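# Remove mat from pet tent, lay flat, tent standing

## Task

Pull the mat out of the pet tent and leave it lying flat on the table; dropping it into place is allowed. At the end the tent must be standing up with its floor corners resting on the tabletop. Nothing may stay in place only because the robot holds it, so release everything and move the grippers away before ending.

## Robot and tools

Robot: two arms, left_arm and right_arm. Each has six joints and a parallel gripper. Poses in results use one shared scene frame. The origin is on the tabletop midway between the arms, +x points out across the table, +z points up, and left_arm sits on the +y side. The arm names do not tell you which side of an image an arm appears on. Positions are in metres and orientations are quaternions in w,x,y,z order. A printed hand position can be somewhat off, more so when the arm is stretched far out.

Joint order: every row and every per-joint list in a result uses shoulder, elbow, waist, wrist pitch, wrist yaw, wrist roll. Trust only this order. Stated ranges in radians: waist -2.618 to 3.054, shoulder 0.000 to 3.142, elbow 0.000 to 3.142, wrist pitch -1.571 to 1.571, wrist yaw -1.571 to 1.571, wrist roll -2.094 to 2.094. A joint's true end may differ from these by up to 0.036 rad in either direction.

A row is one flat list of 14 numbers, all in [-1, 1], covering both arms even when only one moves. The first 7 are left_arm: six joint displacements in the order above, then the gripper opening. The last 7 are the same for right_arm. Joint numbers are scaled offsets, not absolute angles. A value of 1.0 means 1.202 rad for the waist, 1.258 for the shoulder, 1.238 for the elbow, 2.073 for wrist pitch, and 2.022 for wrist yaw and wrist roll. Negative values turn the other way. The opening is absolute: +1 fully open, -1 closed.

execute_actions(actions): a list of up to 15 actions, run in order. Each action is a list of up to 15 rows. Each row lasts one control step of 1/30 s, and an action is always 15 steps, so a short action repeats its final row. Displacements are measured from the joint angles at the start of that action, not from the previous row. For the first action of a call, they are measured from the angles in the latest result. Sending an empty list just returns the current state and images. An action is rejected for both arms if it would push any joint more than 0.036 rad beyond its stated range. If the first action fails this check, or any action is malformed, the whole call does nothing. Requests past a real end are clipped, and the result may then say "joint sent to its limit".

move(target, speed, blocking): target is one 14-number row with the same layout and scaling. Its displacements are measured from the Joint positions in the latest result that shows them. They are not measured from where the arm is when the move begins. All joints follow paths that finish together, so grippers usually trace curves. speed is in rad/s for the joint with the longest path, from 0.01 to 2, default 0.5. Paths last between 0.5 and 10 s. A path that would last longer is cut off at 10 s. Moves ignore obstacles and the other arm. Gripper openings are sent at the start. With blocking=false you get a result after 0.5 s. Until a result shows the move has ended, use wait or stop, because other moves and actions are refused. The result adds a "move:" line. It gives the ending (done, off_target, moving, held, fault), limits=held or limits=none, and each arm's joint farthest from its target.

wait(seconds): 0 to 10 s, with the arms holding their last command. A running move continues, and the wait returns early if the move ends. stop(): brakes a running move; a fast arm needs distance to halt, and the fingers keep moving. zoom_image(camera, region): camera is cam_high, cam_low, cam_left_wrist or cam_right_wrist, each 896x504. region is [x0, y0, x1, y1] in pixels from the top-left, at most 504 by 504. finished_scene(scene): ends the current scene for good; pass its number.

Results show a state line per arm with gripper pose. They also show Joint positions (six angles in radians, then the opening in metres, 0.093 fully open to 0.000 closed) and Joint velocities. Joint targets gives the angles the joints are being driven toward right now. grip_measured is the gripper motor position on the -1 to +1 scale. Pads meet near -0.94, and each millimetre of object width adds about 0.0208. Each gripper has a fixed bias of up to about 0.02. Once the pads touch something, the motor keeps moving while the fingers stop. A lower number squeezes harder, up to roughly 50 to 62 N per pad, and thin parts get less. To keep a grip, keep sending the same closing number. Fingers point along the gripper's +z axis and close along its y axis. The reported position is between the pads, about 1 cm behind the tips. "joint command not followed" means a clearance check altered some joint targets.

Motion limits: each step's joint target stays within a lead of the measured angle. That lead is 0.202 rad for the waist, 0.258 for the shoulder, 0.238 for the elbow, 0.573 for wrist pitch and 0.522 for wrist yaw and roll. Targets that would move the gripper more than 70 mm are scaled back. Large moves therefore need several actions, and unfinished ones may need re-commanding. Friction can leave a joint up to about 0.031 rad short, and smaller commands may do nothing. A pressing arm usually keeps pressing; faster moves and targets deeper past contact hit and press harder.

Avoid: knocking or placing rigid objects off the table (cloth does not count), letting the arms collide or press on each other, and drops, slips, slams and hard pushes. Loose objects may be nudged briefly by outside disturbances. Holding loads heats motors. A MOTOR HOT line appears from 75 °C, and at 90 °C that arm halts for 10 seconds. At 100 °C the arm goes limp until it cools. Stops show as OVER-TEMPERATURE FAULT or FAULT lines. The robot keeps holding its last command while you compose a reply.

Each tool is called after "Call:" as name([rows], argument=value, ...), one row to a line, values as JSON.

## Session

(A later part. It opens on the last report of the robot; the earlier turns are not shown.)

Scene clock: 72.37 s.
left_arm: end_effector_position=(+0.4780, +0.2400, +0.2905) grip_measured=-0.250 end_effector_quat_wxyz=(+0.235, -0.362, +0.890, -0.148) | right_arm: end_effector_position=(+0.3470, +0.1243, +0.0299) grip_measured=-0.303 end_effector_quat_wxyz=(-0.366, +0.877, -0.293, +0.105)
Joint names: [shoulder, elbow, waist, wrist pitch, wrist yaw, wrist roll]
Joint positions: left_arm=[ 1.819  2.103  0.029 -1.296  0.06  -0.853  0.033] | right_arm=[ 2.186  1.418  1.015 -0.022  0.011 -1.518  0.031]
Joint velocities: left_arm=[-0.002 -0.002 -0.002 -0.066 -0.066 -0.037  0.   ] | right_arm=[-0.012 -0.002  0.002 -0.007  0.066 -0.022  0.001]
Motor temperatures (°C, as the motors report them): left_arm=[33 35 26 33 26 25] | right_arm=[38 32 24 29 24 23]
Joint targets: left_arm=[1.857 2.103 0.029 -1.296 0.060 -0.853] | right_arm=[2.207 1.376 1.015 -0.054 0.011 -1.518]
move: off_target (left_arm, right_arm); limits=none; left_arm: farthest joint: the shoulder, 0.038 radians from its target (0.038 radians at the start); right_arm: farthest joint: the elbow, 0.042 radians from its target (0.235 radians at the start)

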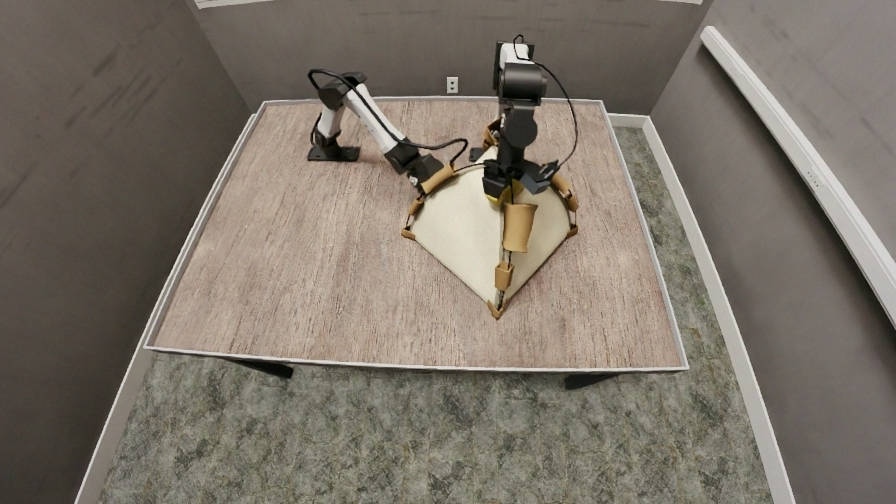

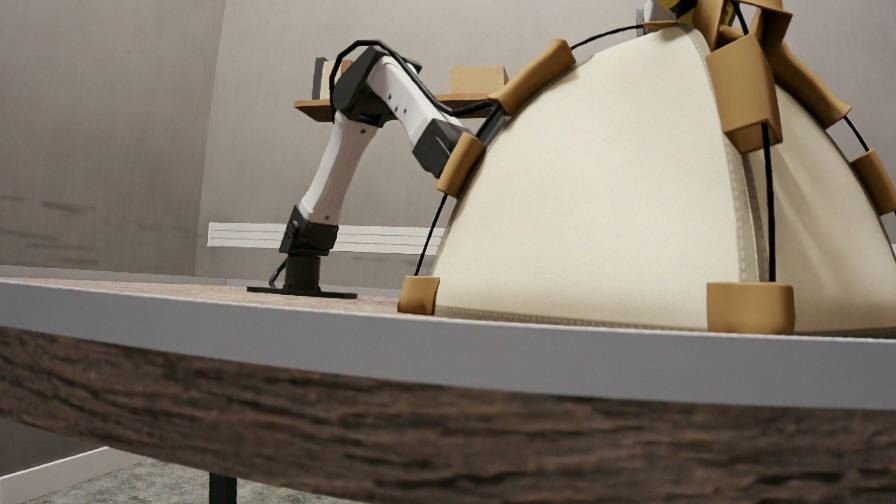

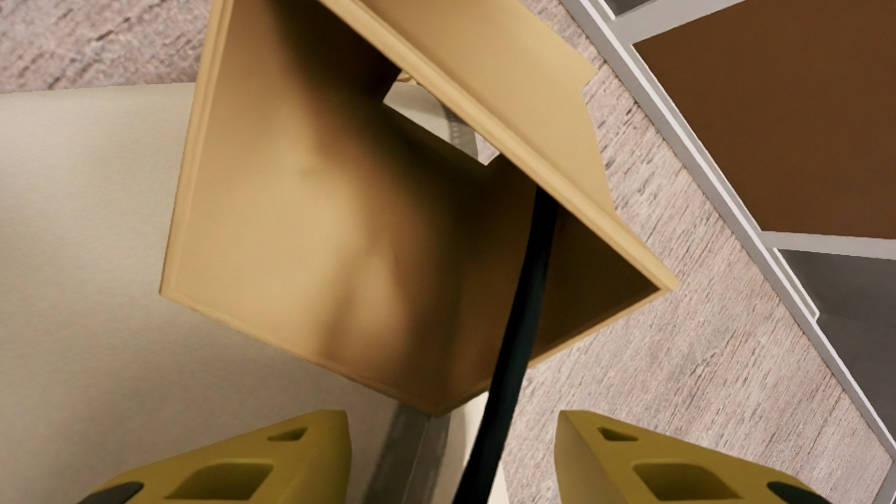

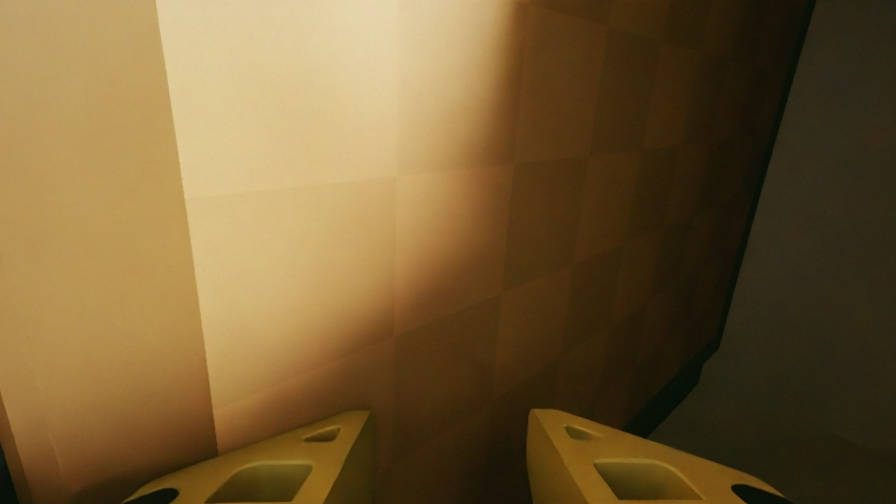

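Call:
move(target=[0.03,0,0,0,0,0,-1,-0.02,0.16,0,-0.27,0,0,-0.3], speed=0.3)

Call:
move(target=[0.03,0,0,0,0,0,-1,0.065,0,0,0,0,0,-0.3], speed=0.1)

Call:
move(target=[0.05,0,0,0,0,0,-1,0.1,0,0,0.11,0,0,-0.3], speed=0.15)

Scene clock: 79.30 s.
left_arm: end_effector_position=(+0.4780, +0.2400, +0.2905) grip_measured=-0.250 end_effector_quat_wxyz=(+0.235, -0.362, +0.890, -0.148) | right_arm: end_effector_position=(+0.3208, +0.0849, +0.0343) grip_measured=-0.303 end_effector_quat_wxyz=(-0.216, +0.925, -0.307, +0.064)
Joint names: [shoulder, elbow, waist, wrist pitch, wrist yaw, wrist roll]
Joint positions: left_arm=[ 1.819  2.103  0.029 -1.296  0.06  -0.853  0.033] | right_arm=[ 2.166  1.604  1.015 -0.555  0.011 -1.518  0.031]
Joint velocities: left_arm=[ 0.002  0.002  0.002  0.022 -0.051  0.022 -0.001] | right_arm=[-0.002 -0.002 -0.007  0.022 -0.037 -0.037  0.001]
Motor temperatures (°C, as the motors report them): left_arm=[32 36 26 33 26 25] | right_arm=[39 32 24 29 24 23]
Joint targets: left_arm=[1.857 2.103 0.029 -1.296 0.060 -0.853] | right_arm=[2.161 1.616 1.015 -0.582 0.011 -1.518]
move: off_target (left_arm, right_arm); limits=none; left_arm: farthest joint: the shoulder, 0.038 radians from its target (0.038 radians at the start); right_arm: farthest joint: the wrist pitch, 0.027 radians from its target (0.559 radians at the start)

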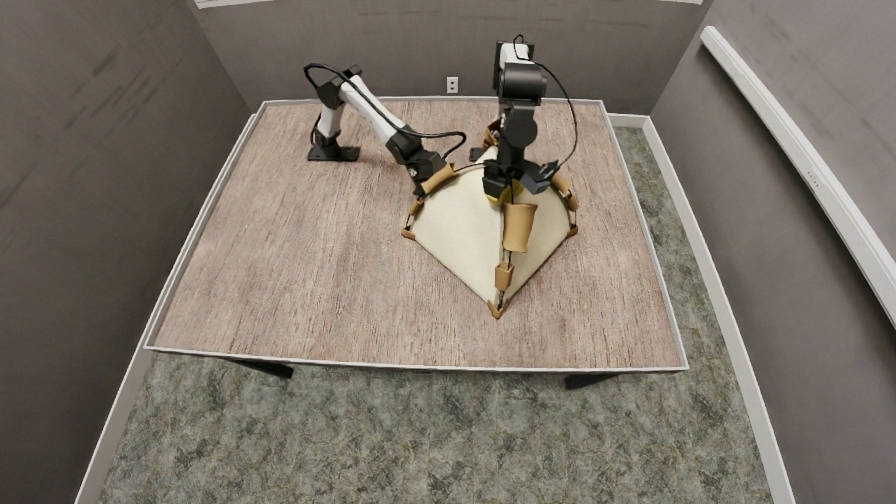

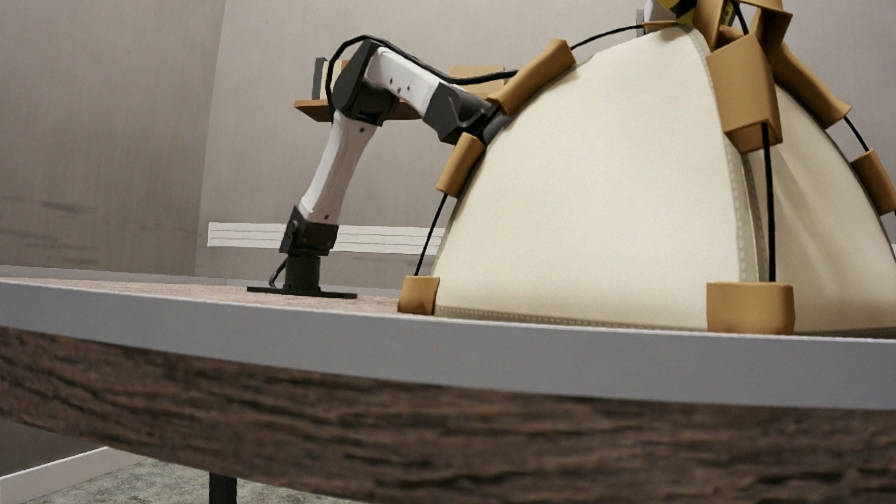

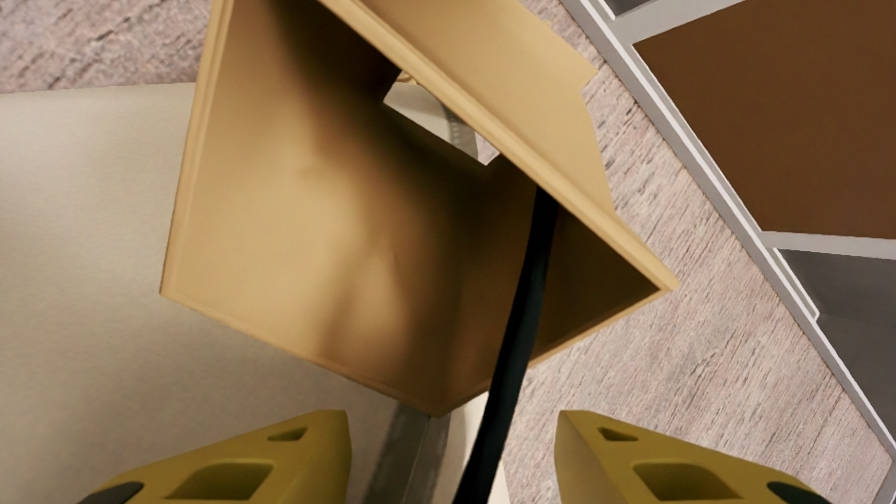

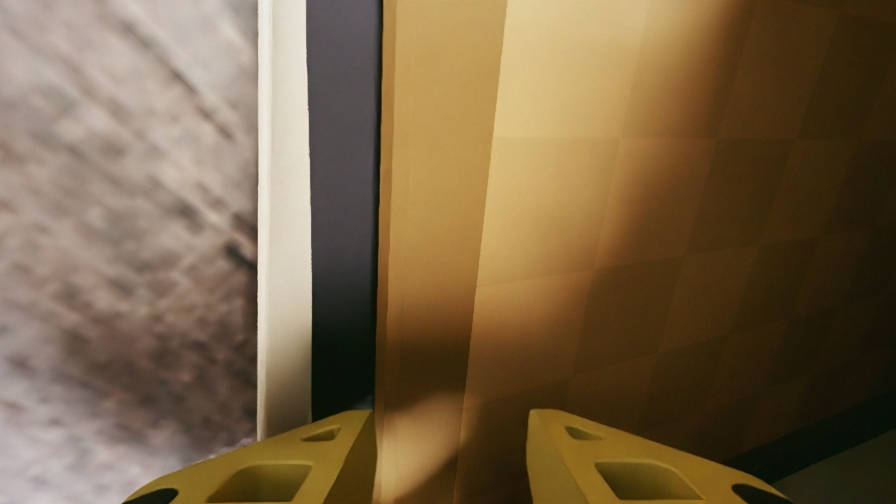

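Scene clock: 80.37 s.
left_arm: end_effector_position=(+0.4780, +0.2400, +0.2905) grip_measured=-0.250 end_effector_quat_wxyz=(+0.235, -0.362, +0.890, -0.148) | right_arm: end_effector_position=(+0.3205, +0.0844, +0.0183) grip_measured=-0.303 end_effector_quat_wxyz=(-0.204, +0.927, -0.308, +0.061)
Joint names: [shoulder, elbow, waist, wrist pitch, wrist yaw, wrist roll]
Joint positions: left_arm=[ 1.819  2.103  0.029 -1.296  0.06  -0.853  0.033] | right_arm=[ 2.201  1.604  1.015 -0.544  0.011 -1.518  0.031]
Joint velocities: left_arm=[ 0.012 -0.012 -0.002 -0.095  0.022  0.022 -0.001] | right_arm=[-0.007  0.007  0.002  0.037  0.007 -0.007  0.001]
Motor temperatures (°C, as the motors report them): left_arm=[32 36 26 33 26 25] | right_arm=[39 32 24 29 24 23]
Joint targets: left_arm=[1.857 2.103 0.029 -1.296 0.060 -0.853] | right_arm=[2.248 1.604 1.015 -0.555 0.011 -1.518]
move: off_target (left_arm, right_arm); limits=none; left_arm: farthest joint: the shoulder, 0.038 radians from its target (0.038 radians at the start); right_arm: farthest joint: the shoulder, 0.047 radians from its target (0.081 radians at the start)

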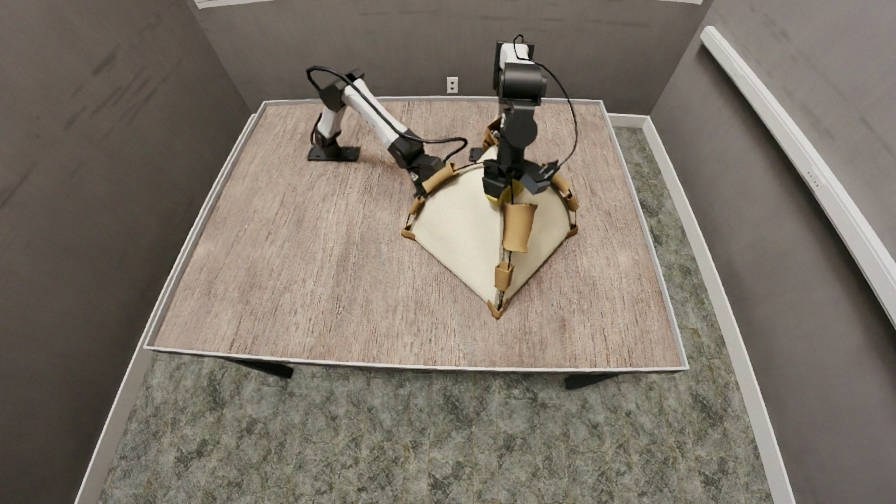

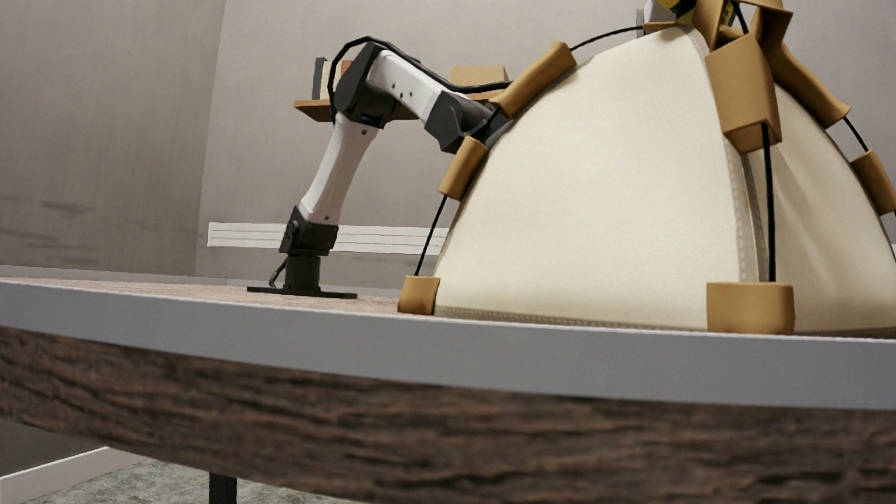

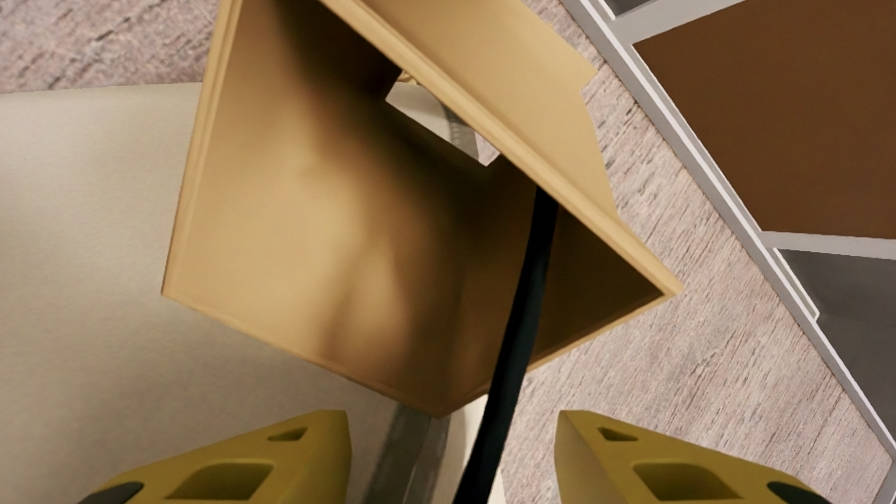

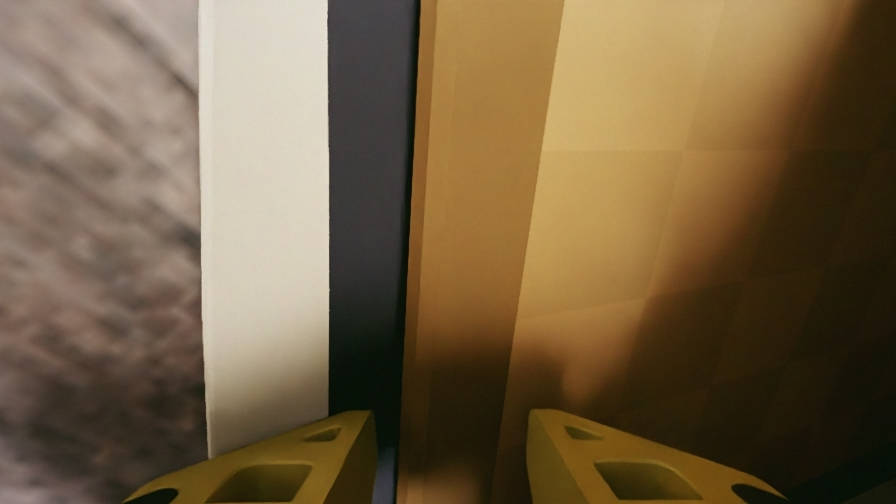

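Scene clock: 82.60 s.
left_arm: end_effector_position=(+0.4801, +0.2401, +0.2856) grip_measured=-0.250 end_effector_quat_wxyz=(+0.230, -0.363, +0.891, -0.145) | right_arm: end_effector_position=(+0.3461, +0.1231, +0.0197) grip_measured=-0.302 end_effector_quat_wxyz=(-0.291, +0.904, -0.301, +0.085)
Joint names: [shoulder, elbow, waist, wrist pitch, wrist yaw, wrist roll]
Joint positions: left_arm=[ 1.831  2.103  0.029 -1.296  0.059 -0.853  0.033] | right_arm=[ 2.259  1.611  1.015 -0.306  0.011 -1.518  0.031]
Joint velocities: left_arm=[ 0.012 -0.002  0.017  0.051  0.007 -0.007  0.   ] | right_arm=[-0.007  0.007  0.002  0.007 -0.081 -0.022 -0.   ]
Motor temperatures (°C, as the motors report them): left_arm=[32 36 26 33 26 25] | right_arm=[39 32 24 29 24 23]
Joint targets: left_arm=[1.882 2.103 0.029 -1.296 0.060 -0.853] | right_arm=[2.327 1.604 1.015 -0.316 0.011 -1.518]
move: off_target (left_arm, right_arm); limits=none; left_arm: farthest joint: the shoulder, 0.051 radians from its target (0.063 radians at the start); right_arm: farthest joint: the shoulder, 0.068 radians from its target (0.126 radians at the start)

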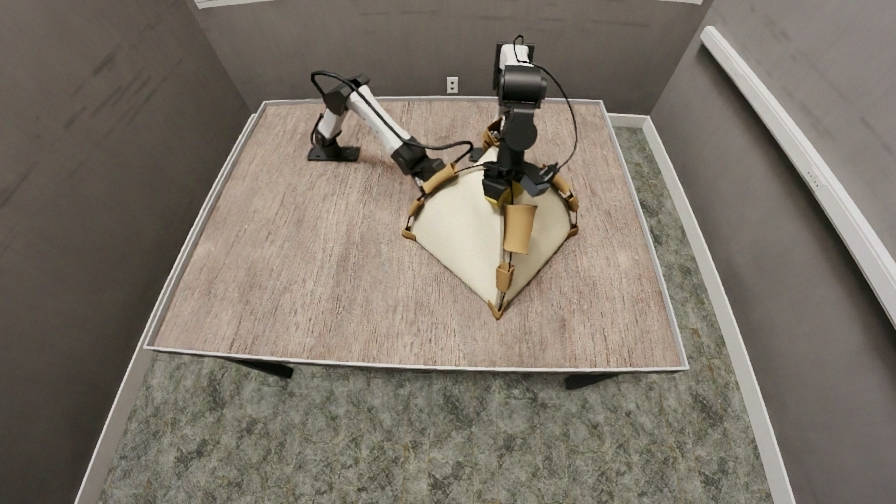

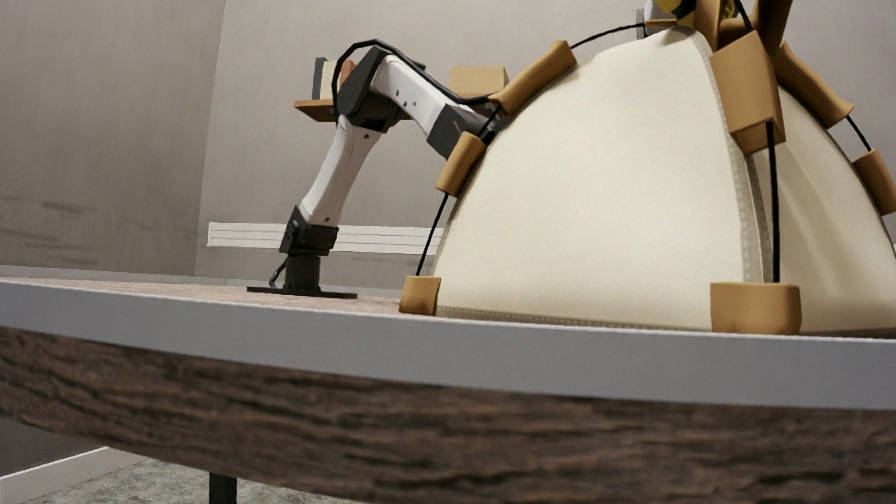

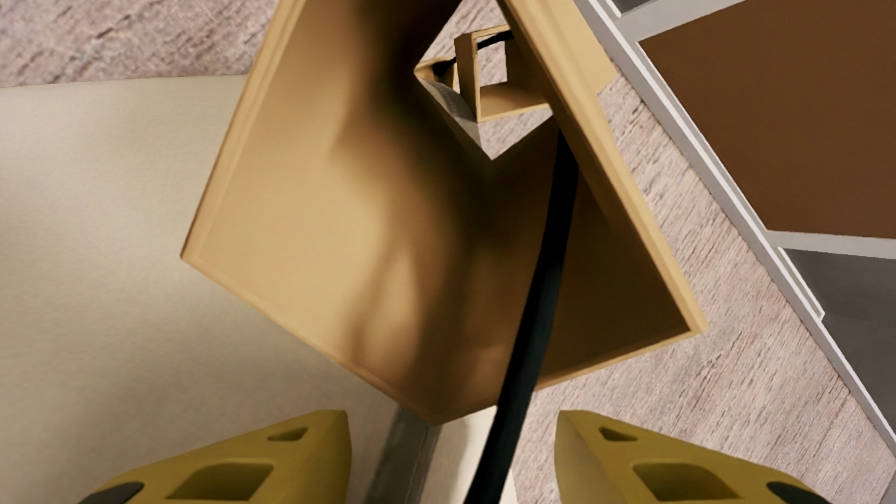

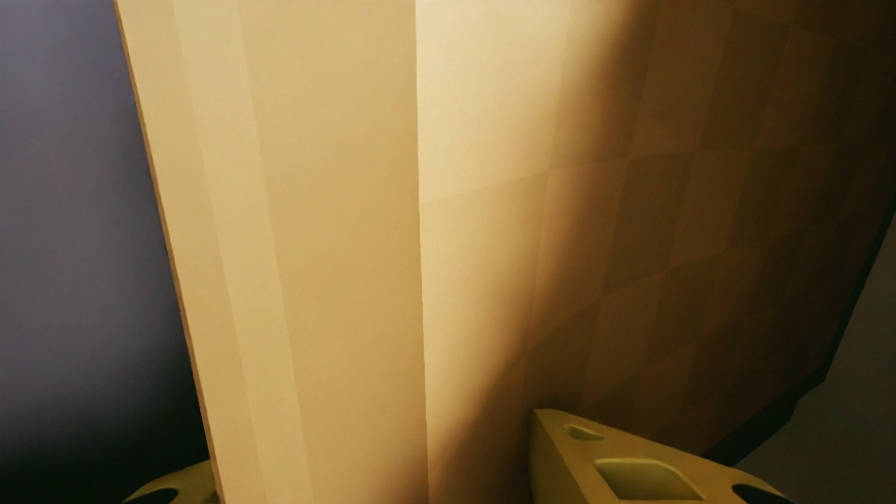

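Scooped.

Call:
move(target=[0.03,0,0,0,0,0,-1,0.03,0,0,0,0,0,-1], speed=0.1)

Call:
move(target=[0.03,0,0,0,0,0,-1,-0.08,0,0,0,0,0,-1], speed=0.12)

Call:
move(target=[0.04,0,0,0,0,0,-1,-0.465,-0.63,0,0.12,0,0,-1], speed=0.3)

Scene clock: 85.80 s.
left_arm: end_effector_position=(+0.4794, +0.2401, +0.2874) grip_measured=-0.250 end_effector_quat_wxyz=(+0.232, -0.363, +0.891, -0.146) | right_arm: end_effector_position=(+0.3482, +0.1261, +0.0247) grip_measured=-0.957 end_effector_quat_wxyz=(-0.301, +0.901, -0.300, +0.088)
Joint names: [shoulder, elbow, waist, wrist pitch, wrist yaw, wrist roll]
Joint positions: left_arm=[ 1.826  2.103  0.029 -1.296  0.059 -0.853  0.033] | right_arm=[ 2.254  1.611  1.015 -0.29   0.011 -1.518  0.   ]
Joint velocities: left_arm=[-0.007 -0.007  0.007  0.007  0.037 -0.022  0.001] | right_arm=[-0.007 -0.002 -0.012  0.007  0.007 -0.051  0.   ]
Motor temperatures (°C, as the motors report them): left_arm=[32 36 26 33 26 25] | right_arm=[39 33 24 30 24 23]
Joint targets: left_arm=[1.869 2.103 0.029 -1.296 0.059 -0.853] | right_arm=[2.296 1.611 1.015 -0.306 0.011 -1.518]
move: off_target (left_arm, right_arm); limits=none; left_arm: farthest joint: the shoulder, 0.042 radians from its target (0.038 radians at the start); right_arm: farthest joint: the shoulder, 0.043 radians from its target (0.038 radians at the start)

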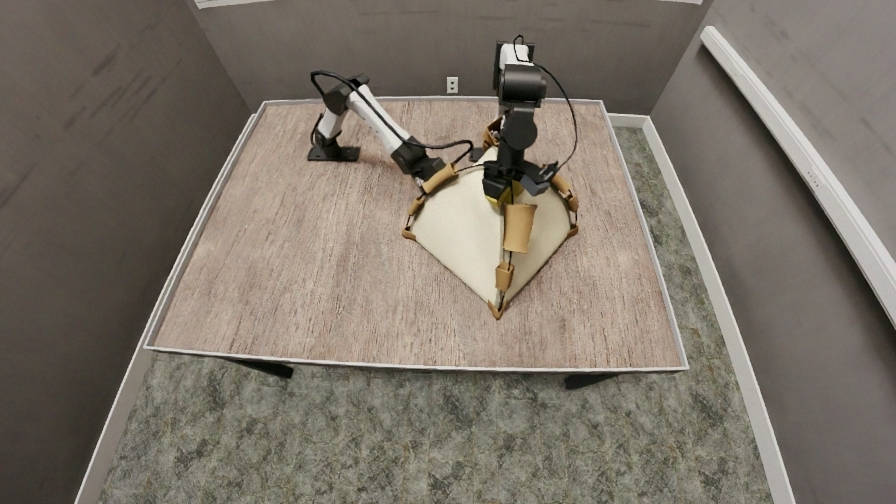

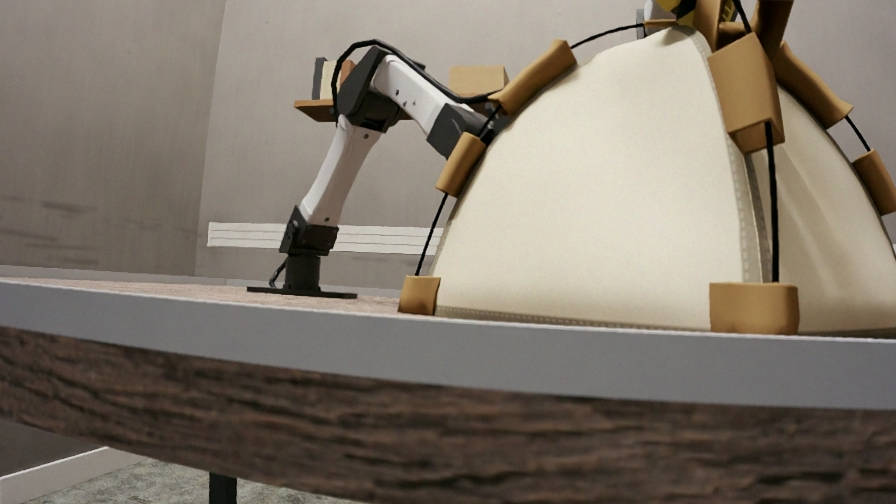

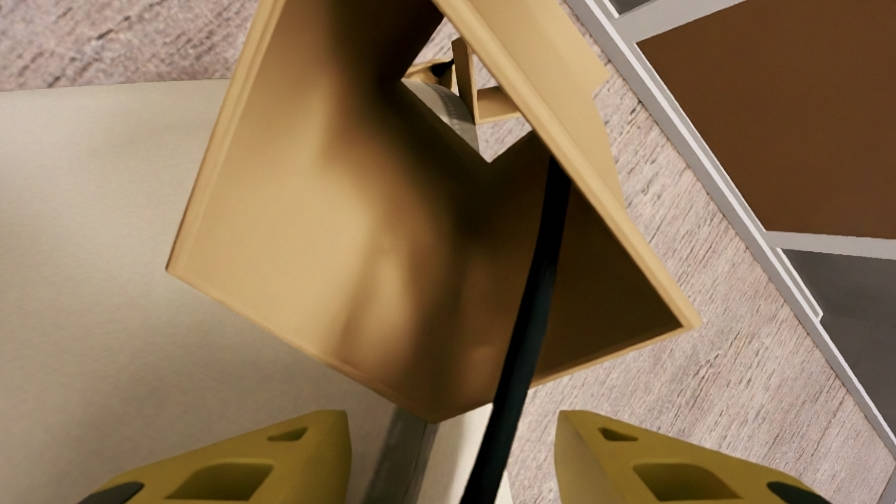

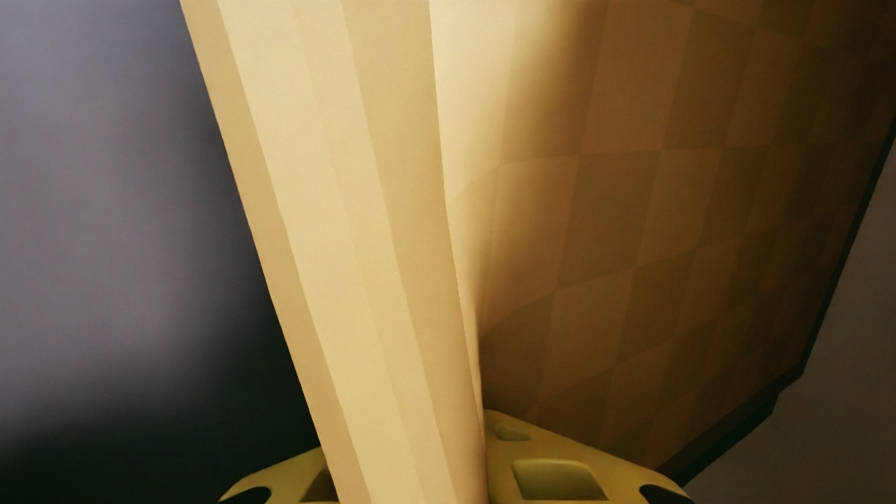

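Scene clock: 86.93 s.
left_arm: end_effector_position=(+0.4786, +0.2402, +0.2893) grip_measured=-0.250 end_effector_quat_wxyz=(+0.234, -0.363, +0.890, -0.147) | right_arm: end_effector_position=(+0.3519, +0.1318, +0.0760) grip_measured=-0.957 end_effector_quat_wxyz=(-0.346, +0.885, -0.295, +0.100)
Joint names: [shoulder, elbow, waist, wrist pitch, wrist yaw, wrist roll]
Joint positions: left_arm=[ 1.822  2.103  0.029 -1.296  0.059 -0.853  0.033] | right_arm=[ 2.161  1.611  1.015 -0.285  0.011 -1.518  0.   ]
Joint velocities: left_arm=[ 0.007 -0.002 -0.027 -0.037 -0.007  0.022 -0.001] | right_arm=[ 0.012 -0.017  0.002 -0.022 -0.051 -0.066  0.   ]
Motor temperatures (°C, as the motors report them): left_arm=[32 36 26 33 26 25] | right_arm=[39 33 24 30 24 23]
Joint targets: left_arm=[1.864 2.103 0.029 -1.296 0.059 -0.853] | right_arm=[2.153 1.611 1.015 -0.290 0.011 -1.518]
move: off_target (left_arm); limits=none; left_arm: farthest joint: the shoulder, 0.042 radians from its target (0.037 radians at the start); right_arm: farthest joint: the shoulder, 0.008 radians from its target (0.100 radians at the start)

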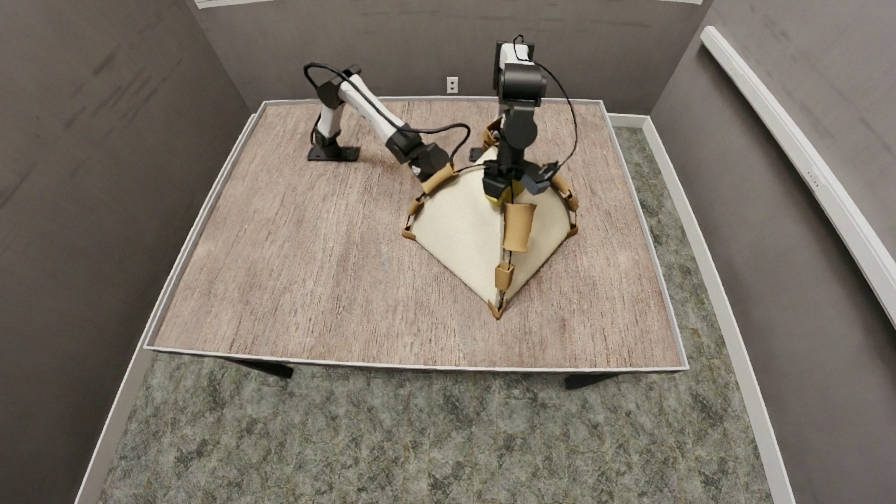

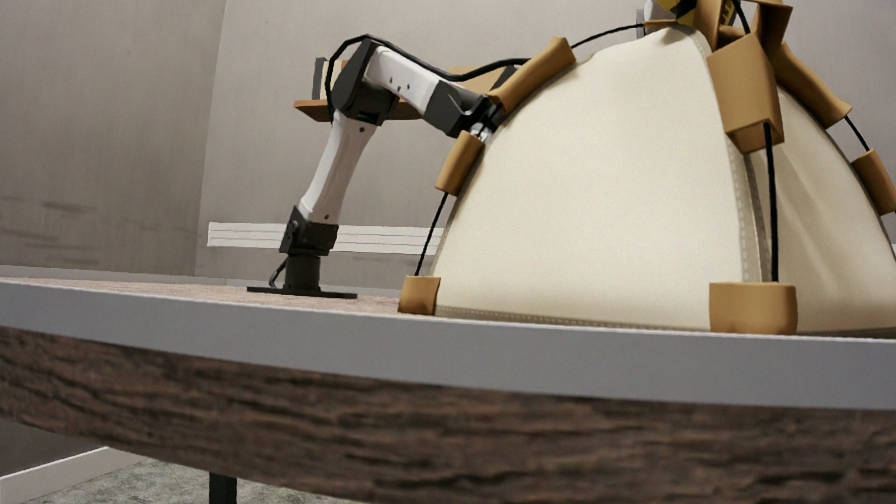

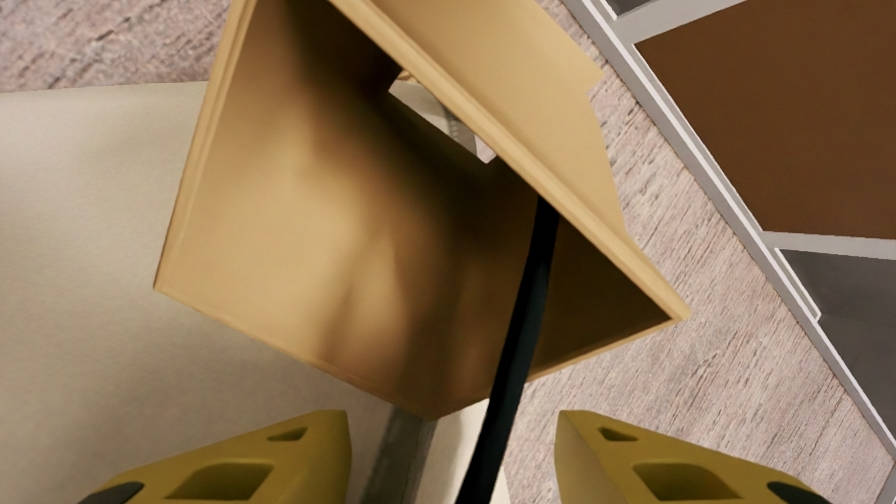

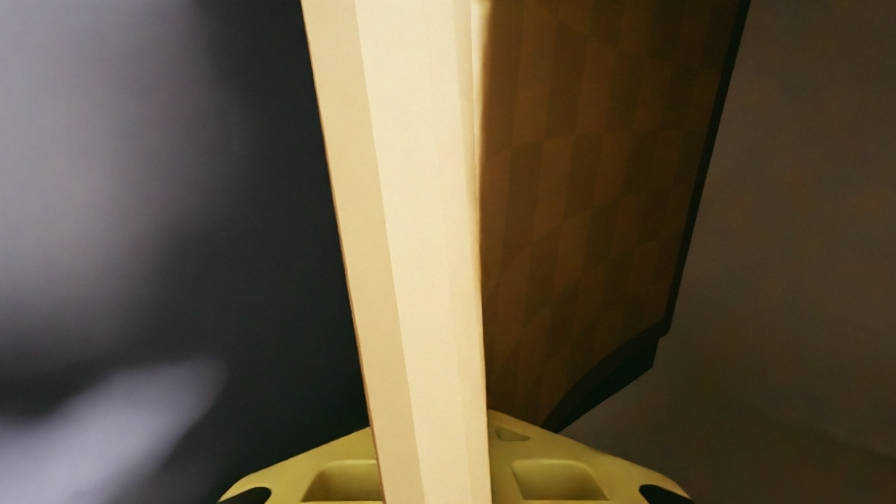

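Scene clock: 90.00 s.
left_arm: end_effector_position=(+0.4717, +0.2362, +0.2849) grip_measured=-0.266 end_effector_quat_wxyz=(+0.213, -0.362, +0.895, -0.151) | right_arm: end_effector_position=(+0.2737, +0.0072, +0.0882) grip_measured=-0.957 end_effector_quat_wxyz=(-0.373, +0.872, -0.295, +0.118)
Joint names: [shoulder, elbow, waist, wrist pitch, wrist yaw, wrist roll]
Joint positions: left_arm=[ 1.823  2.103  0.029 -1.328  0.085 -0.853  0.032] | right_arm=[ 1.597  0.857  1.015 -0.027  0.033 -1.518  0.   ]
Joint velocities: left_arm=[ 0.007 -0.012  0.002  0.007 -0.037 -0.066 -0.001] | right_arm=[ 0.002  0.002 -0.017 -0.037 -0.007 -0.022  0.   ]
Motor temperatures (°C, as the motors report them): left_arm=[32 36 26 33 26 25] | right_arm=[40 32 24 30 24 23]
Joint targets: left_arm=[1.872 2.103 0.029 -1.296 0.059 -0.853] | right_arm=[1.576 0.831 1.015 -0.036 0.011 -1.518]
move: off_target (left_arm, right_arm); limits=none; left_arm: farthest joint: the shoulder, 0.049 radians from its target (0.050 radians at the start); right_arm: farthest joint: the elbow, 0.026 radians from its target (0.780 radians at the start)

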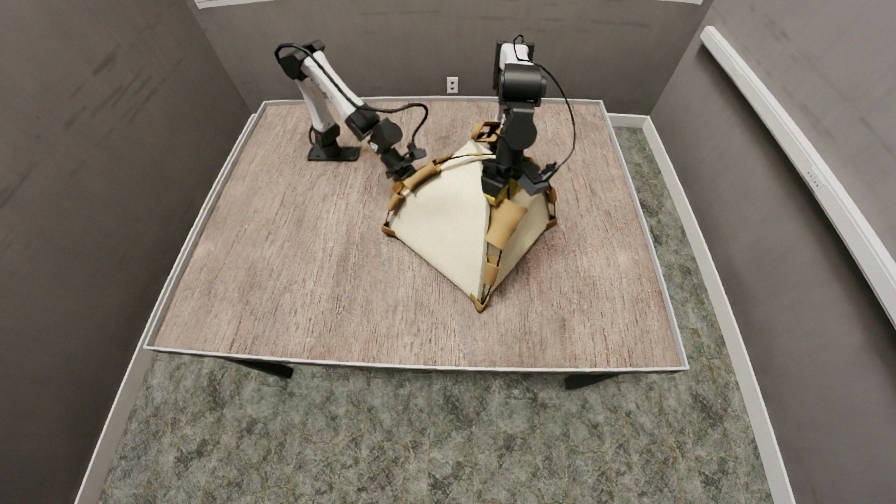

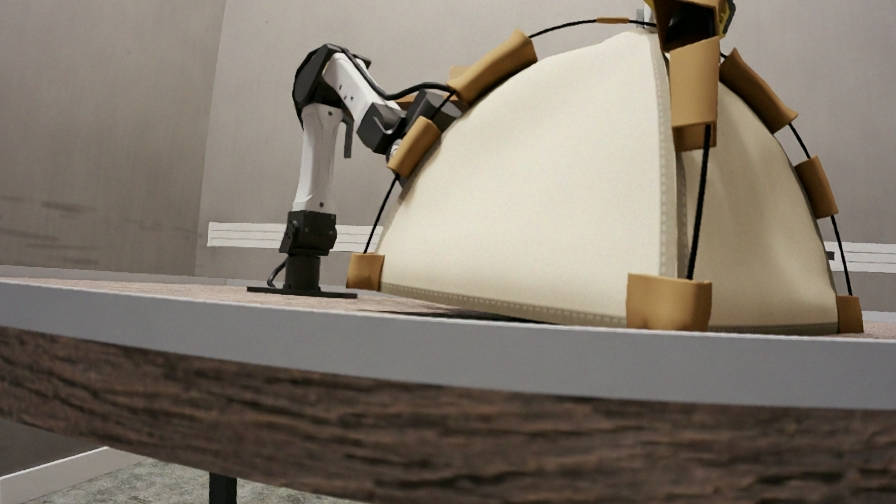

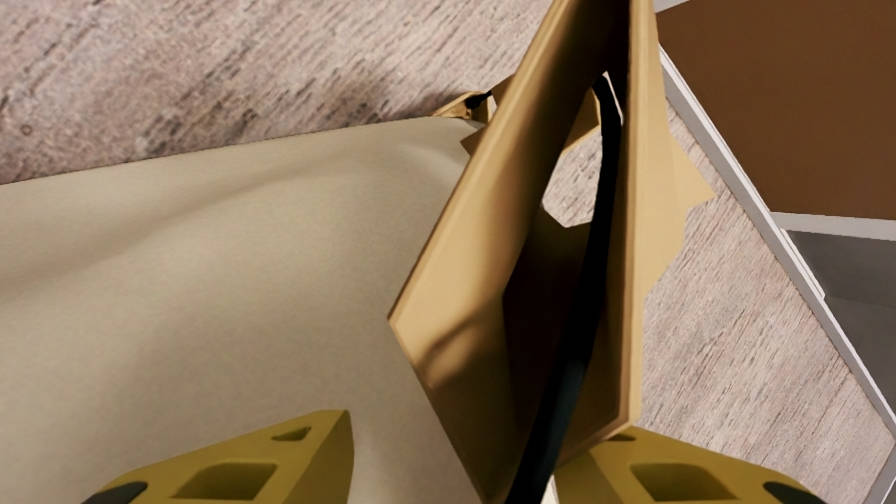

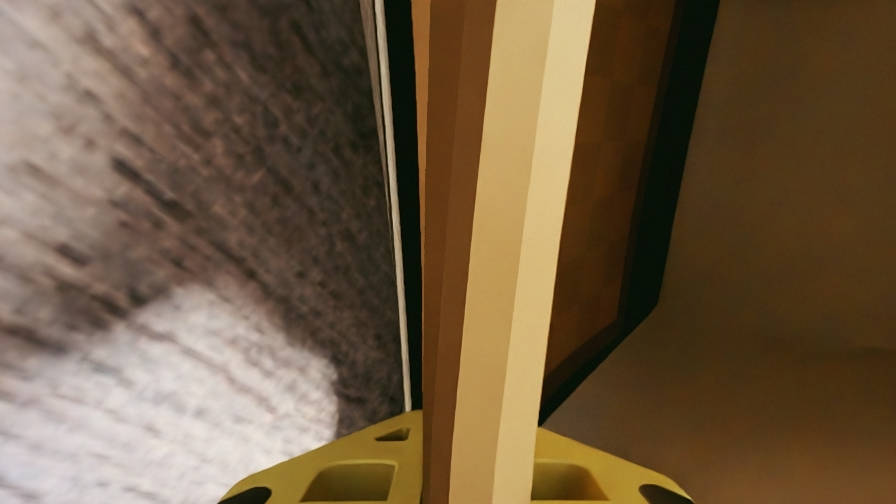

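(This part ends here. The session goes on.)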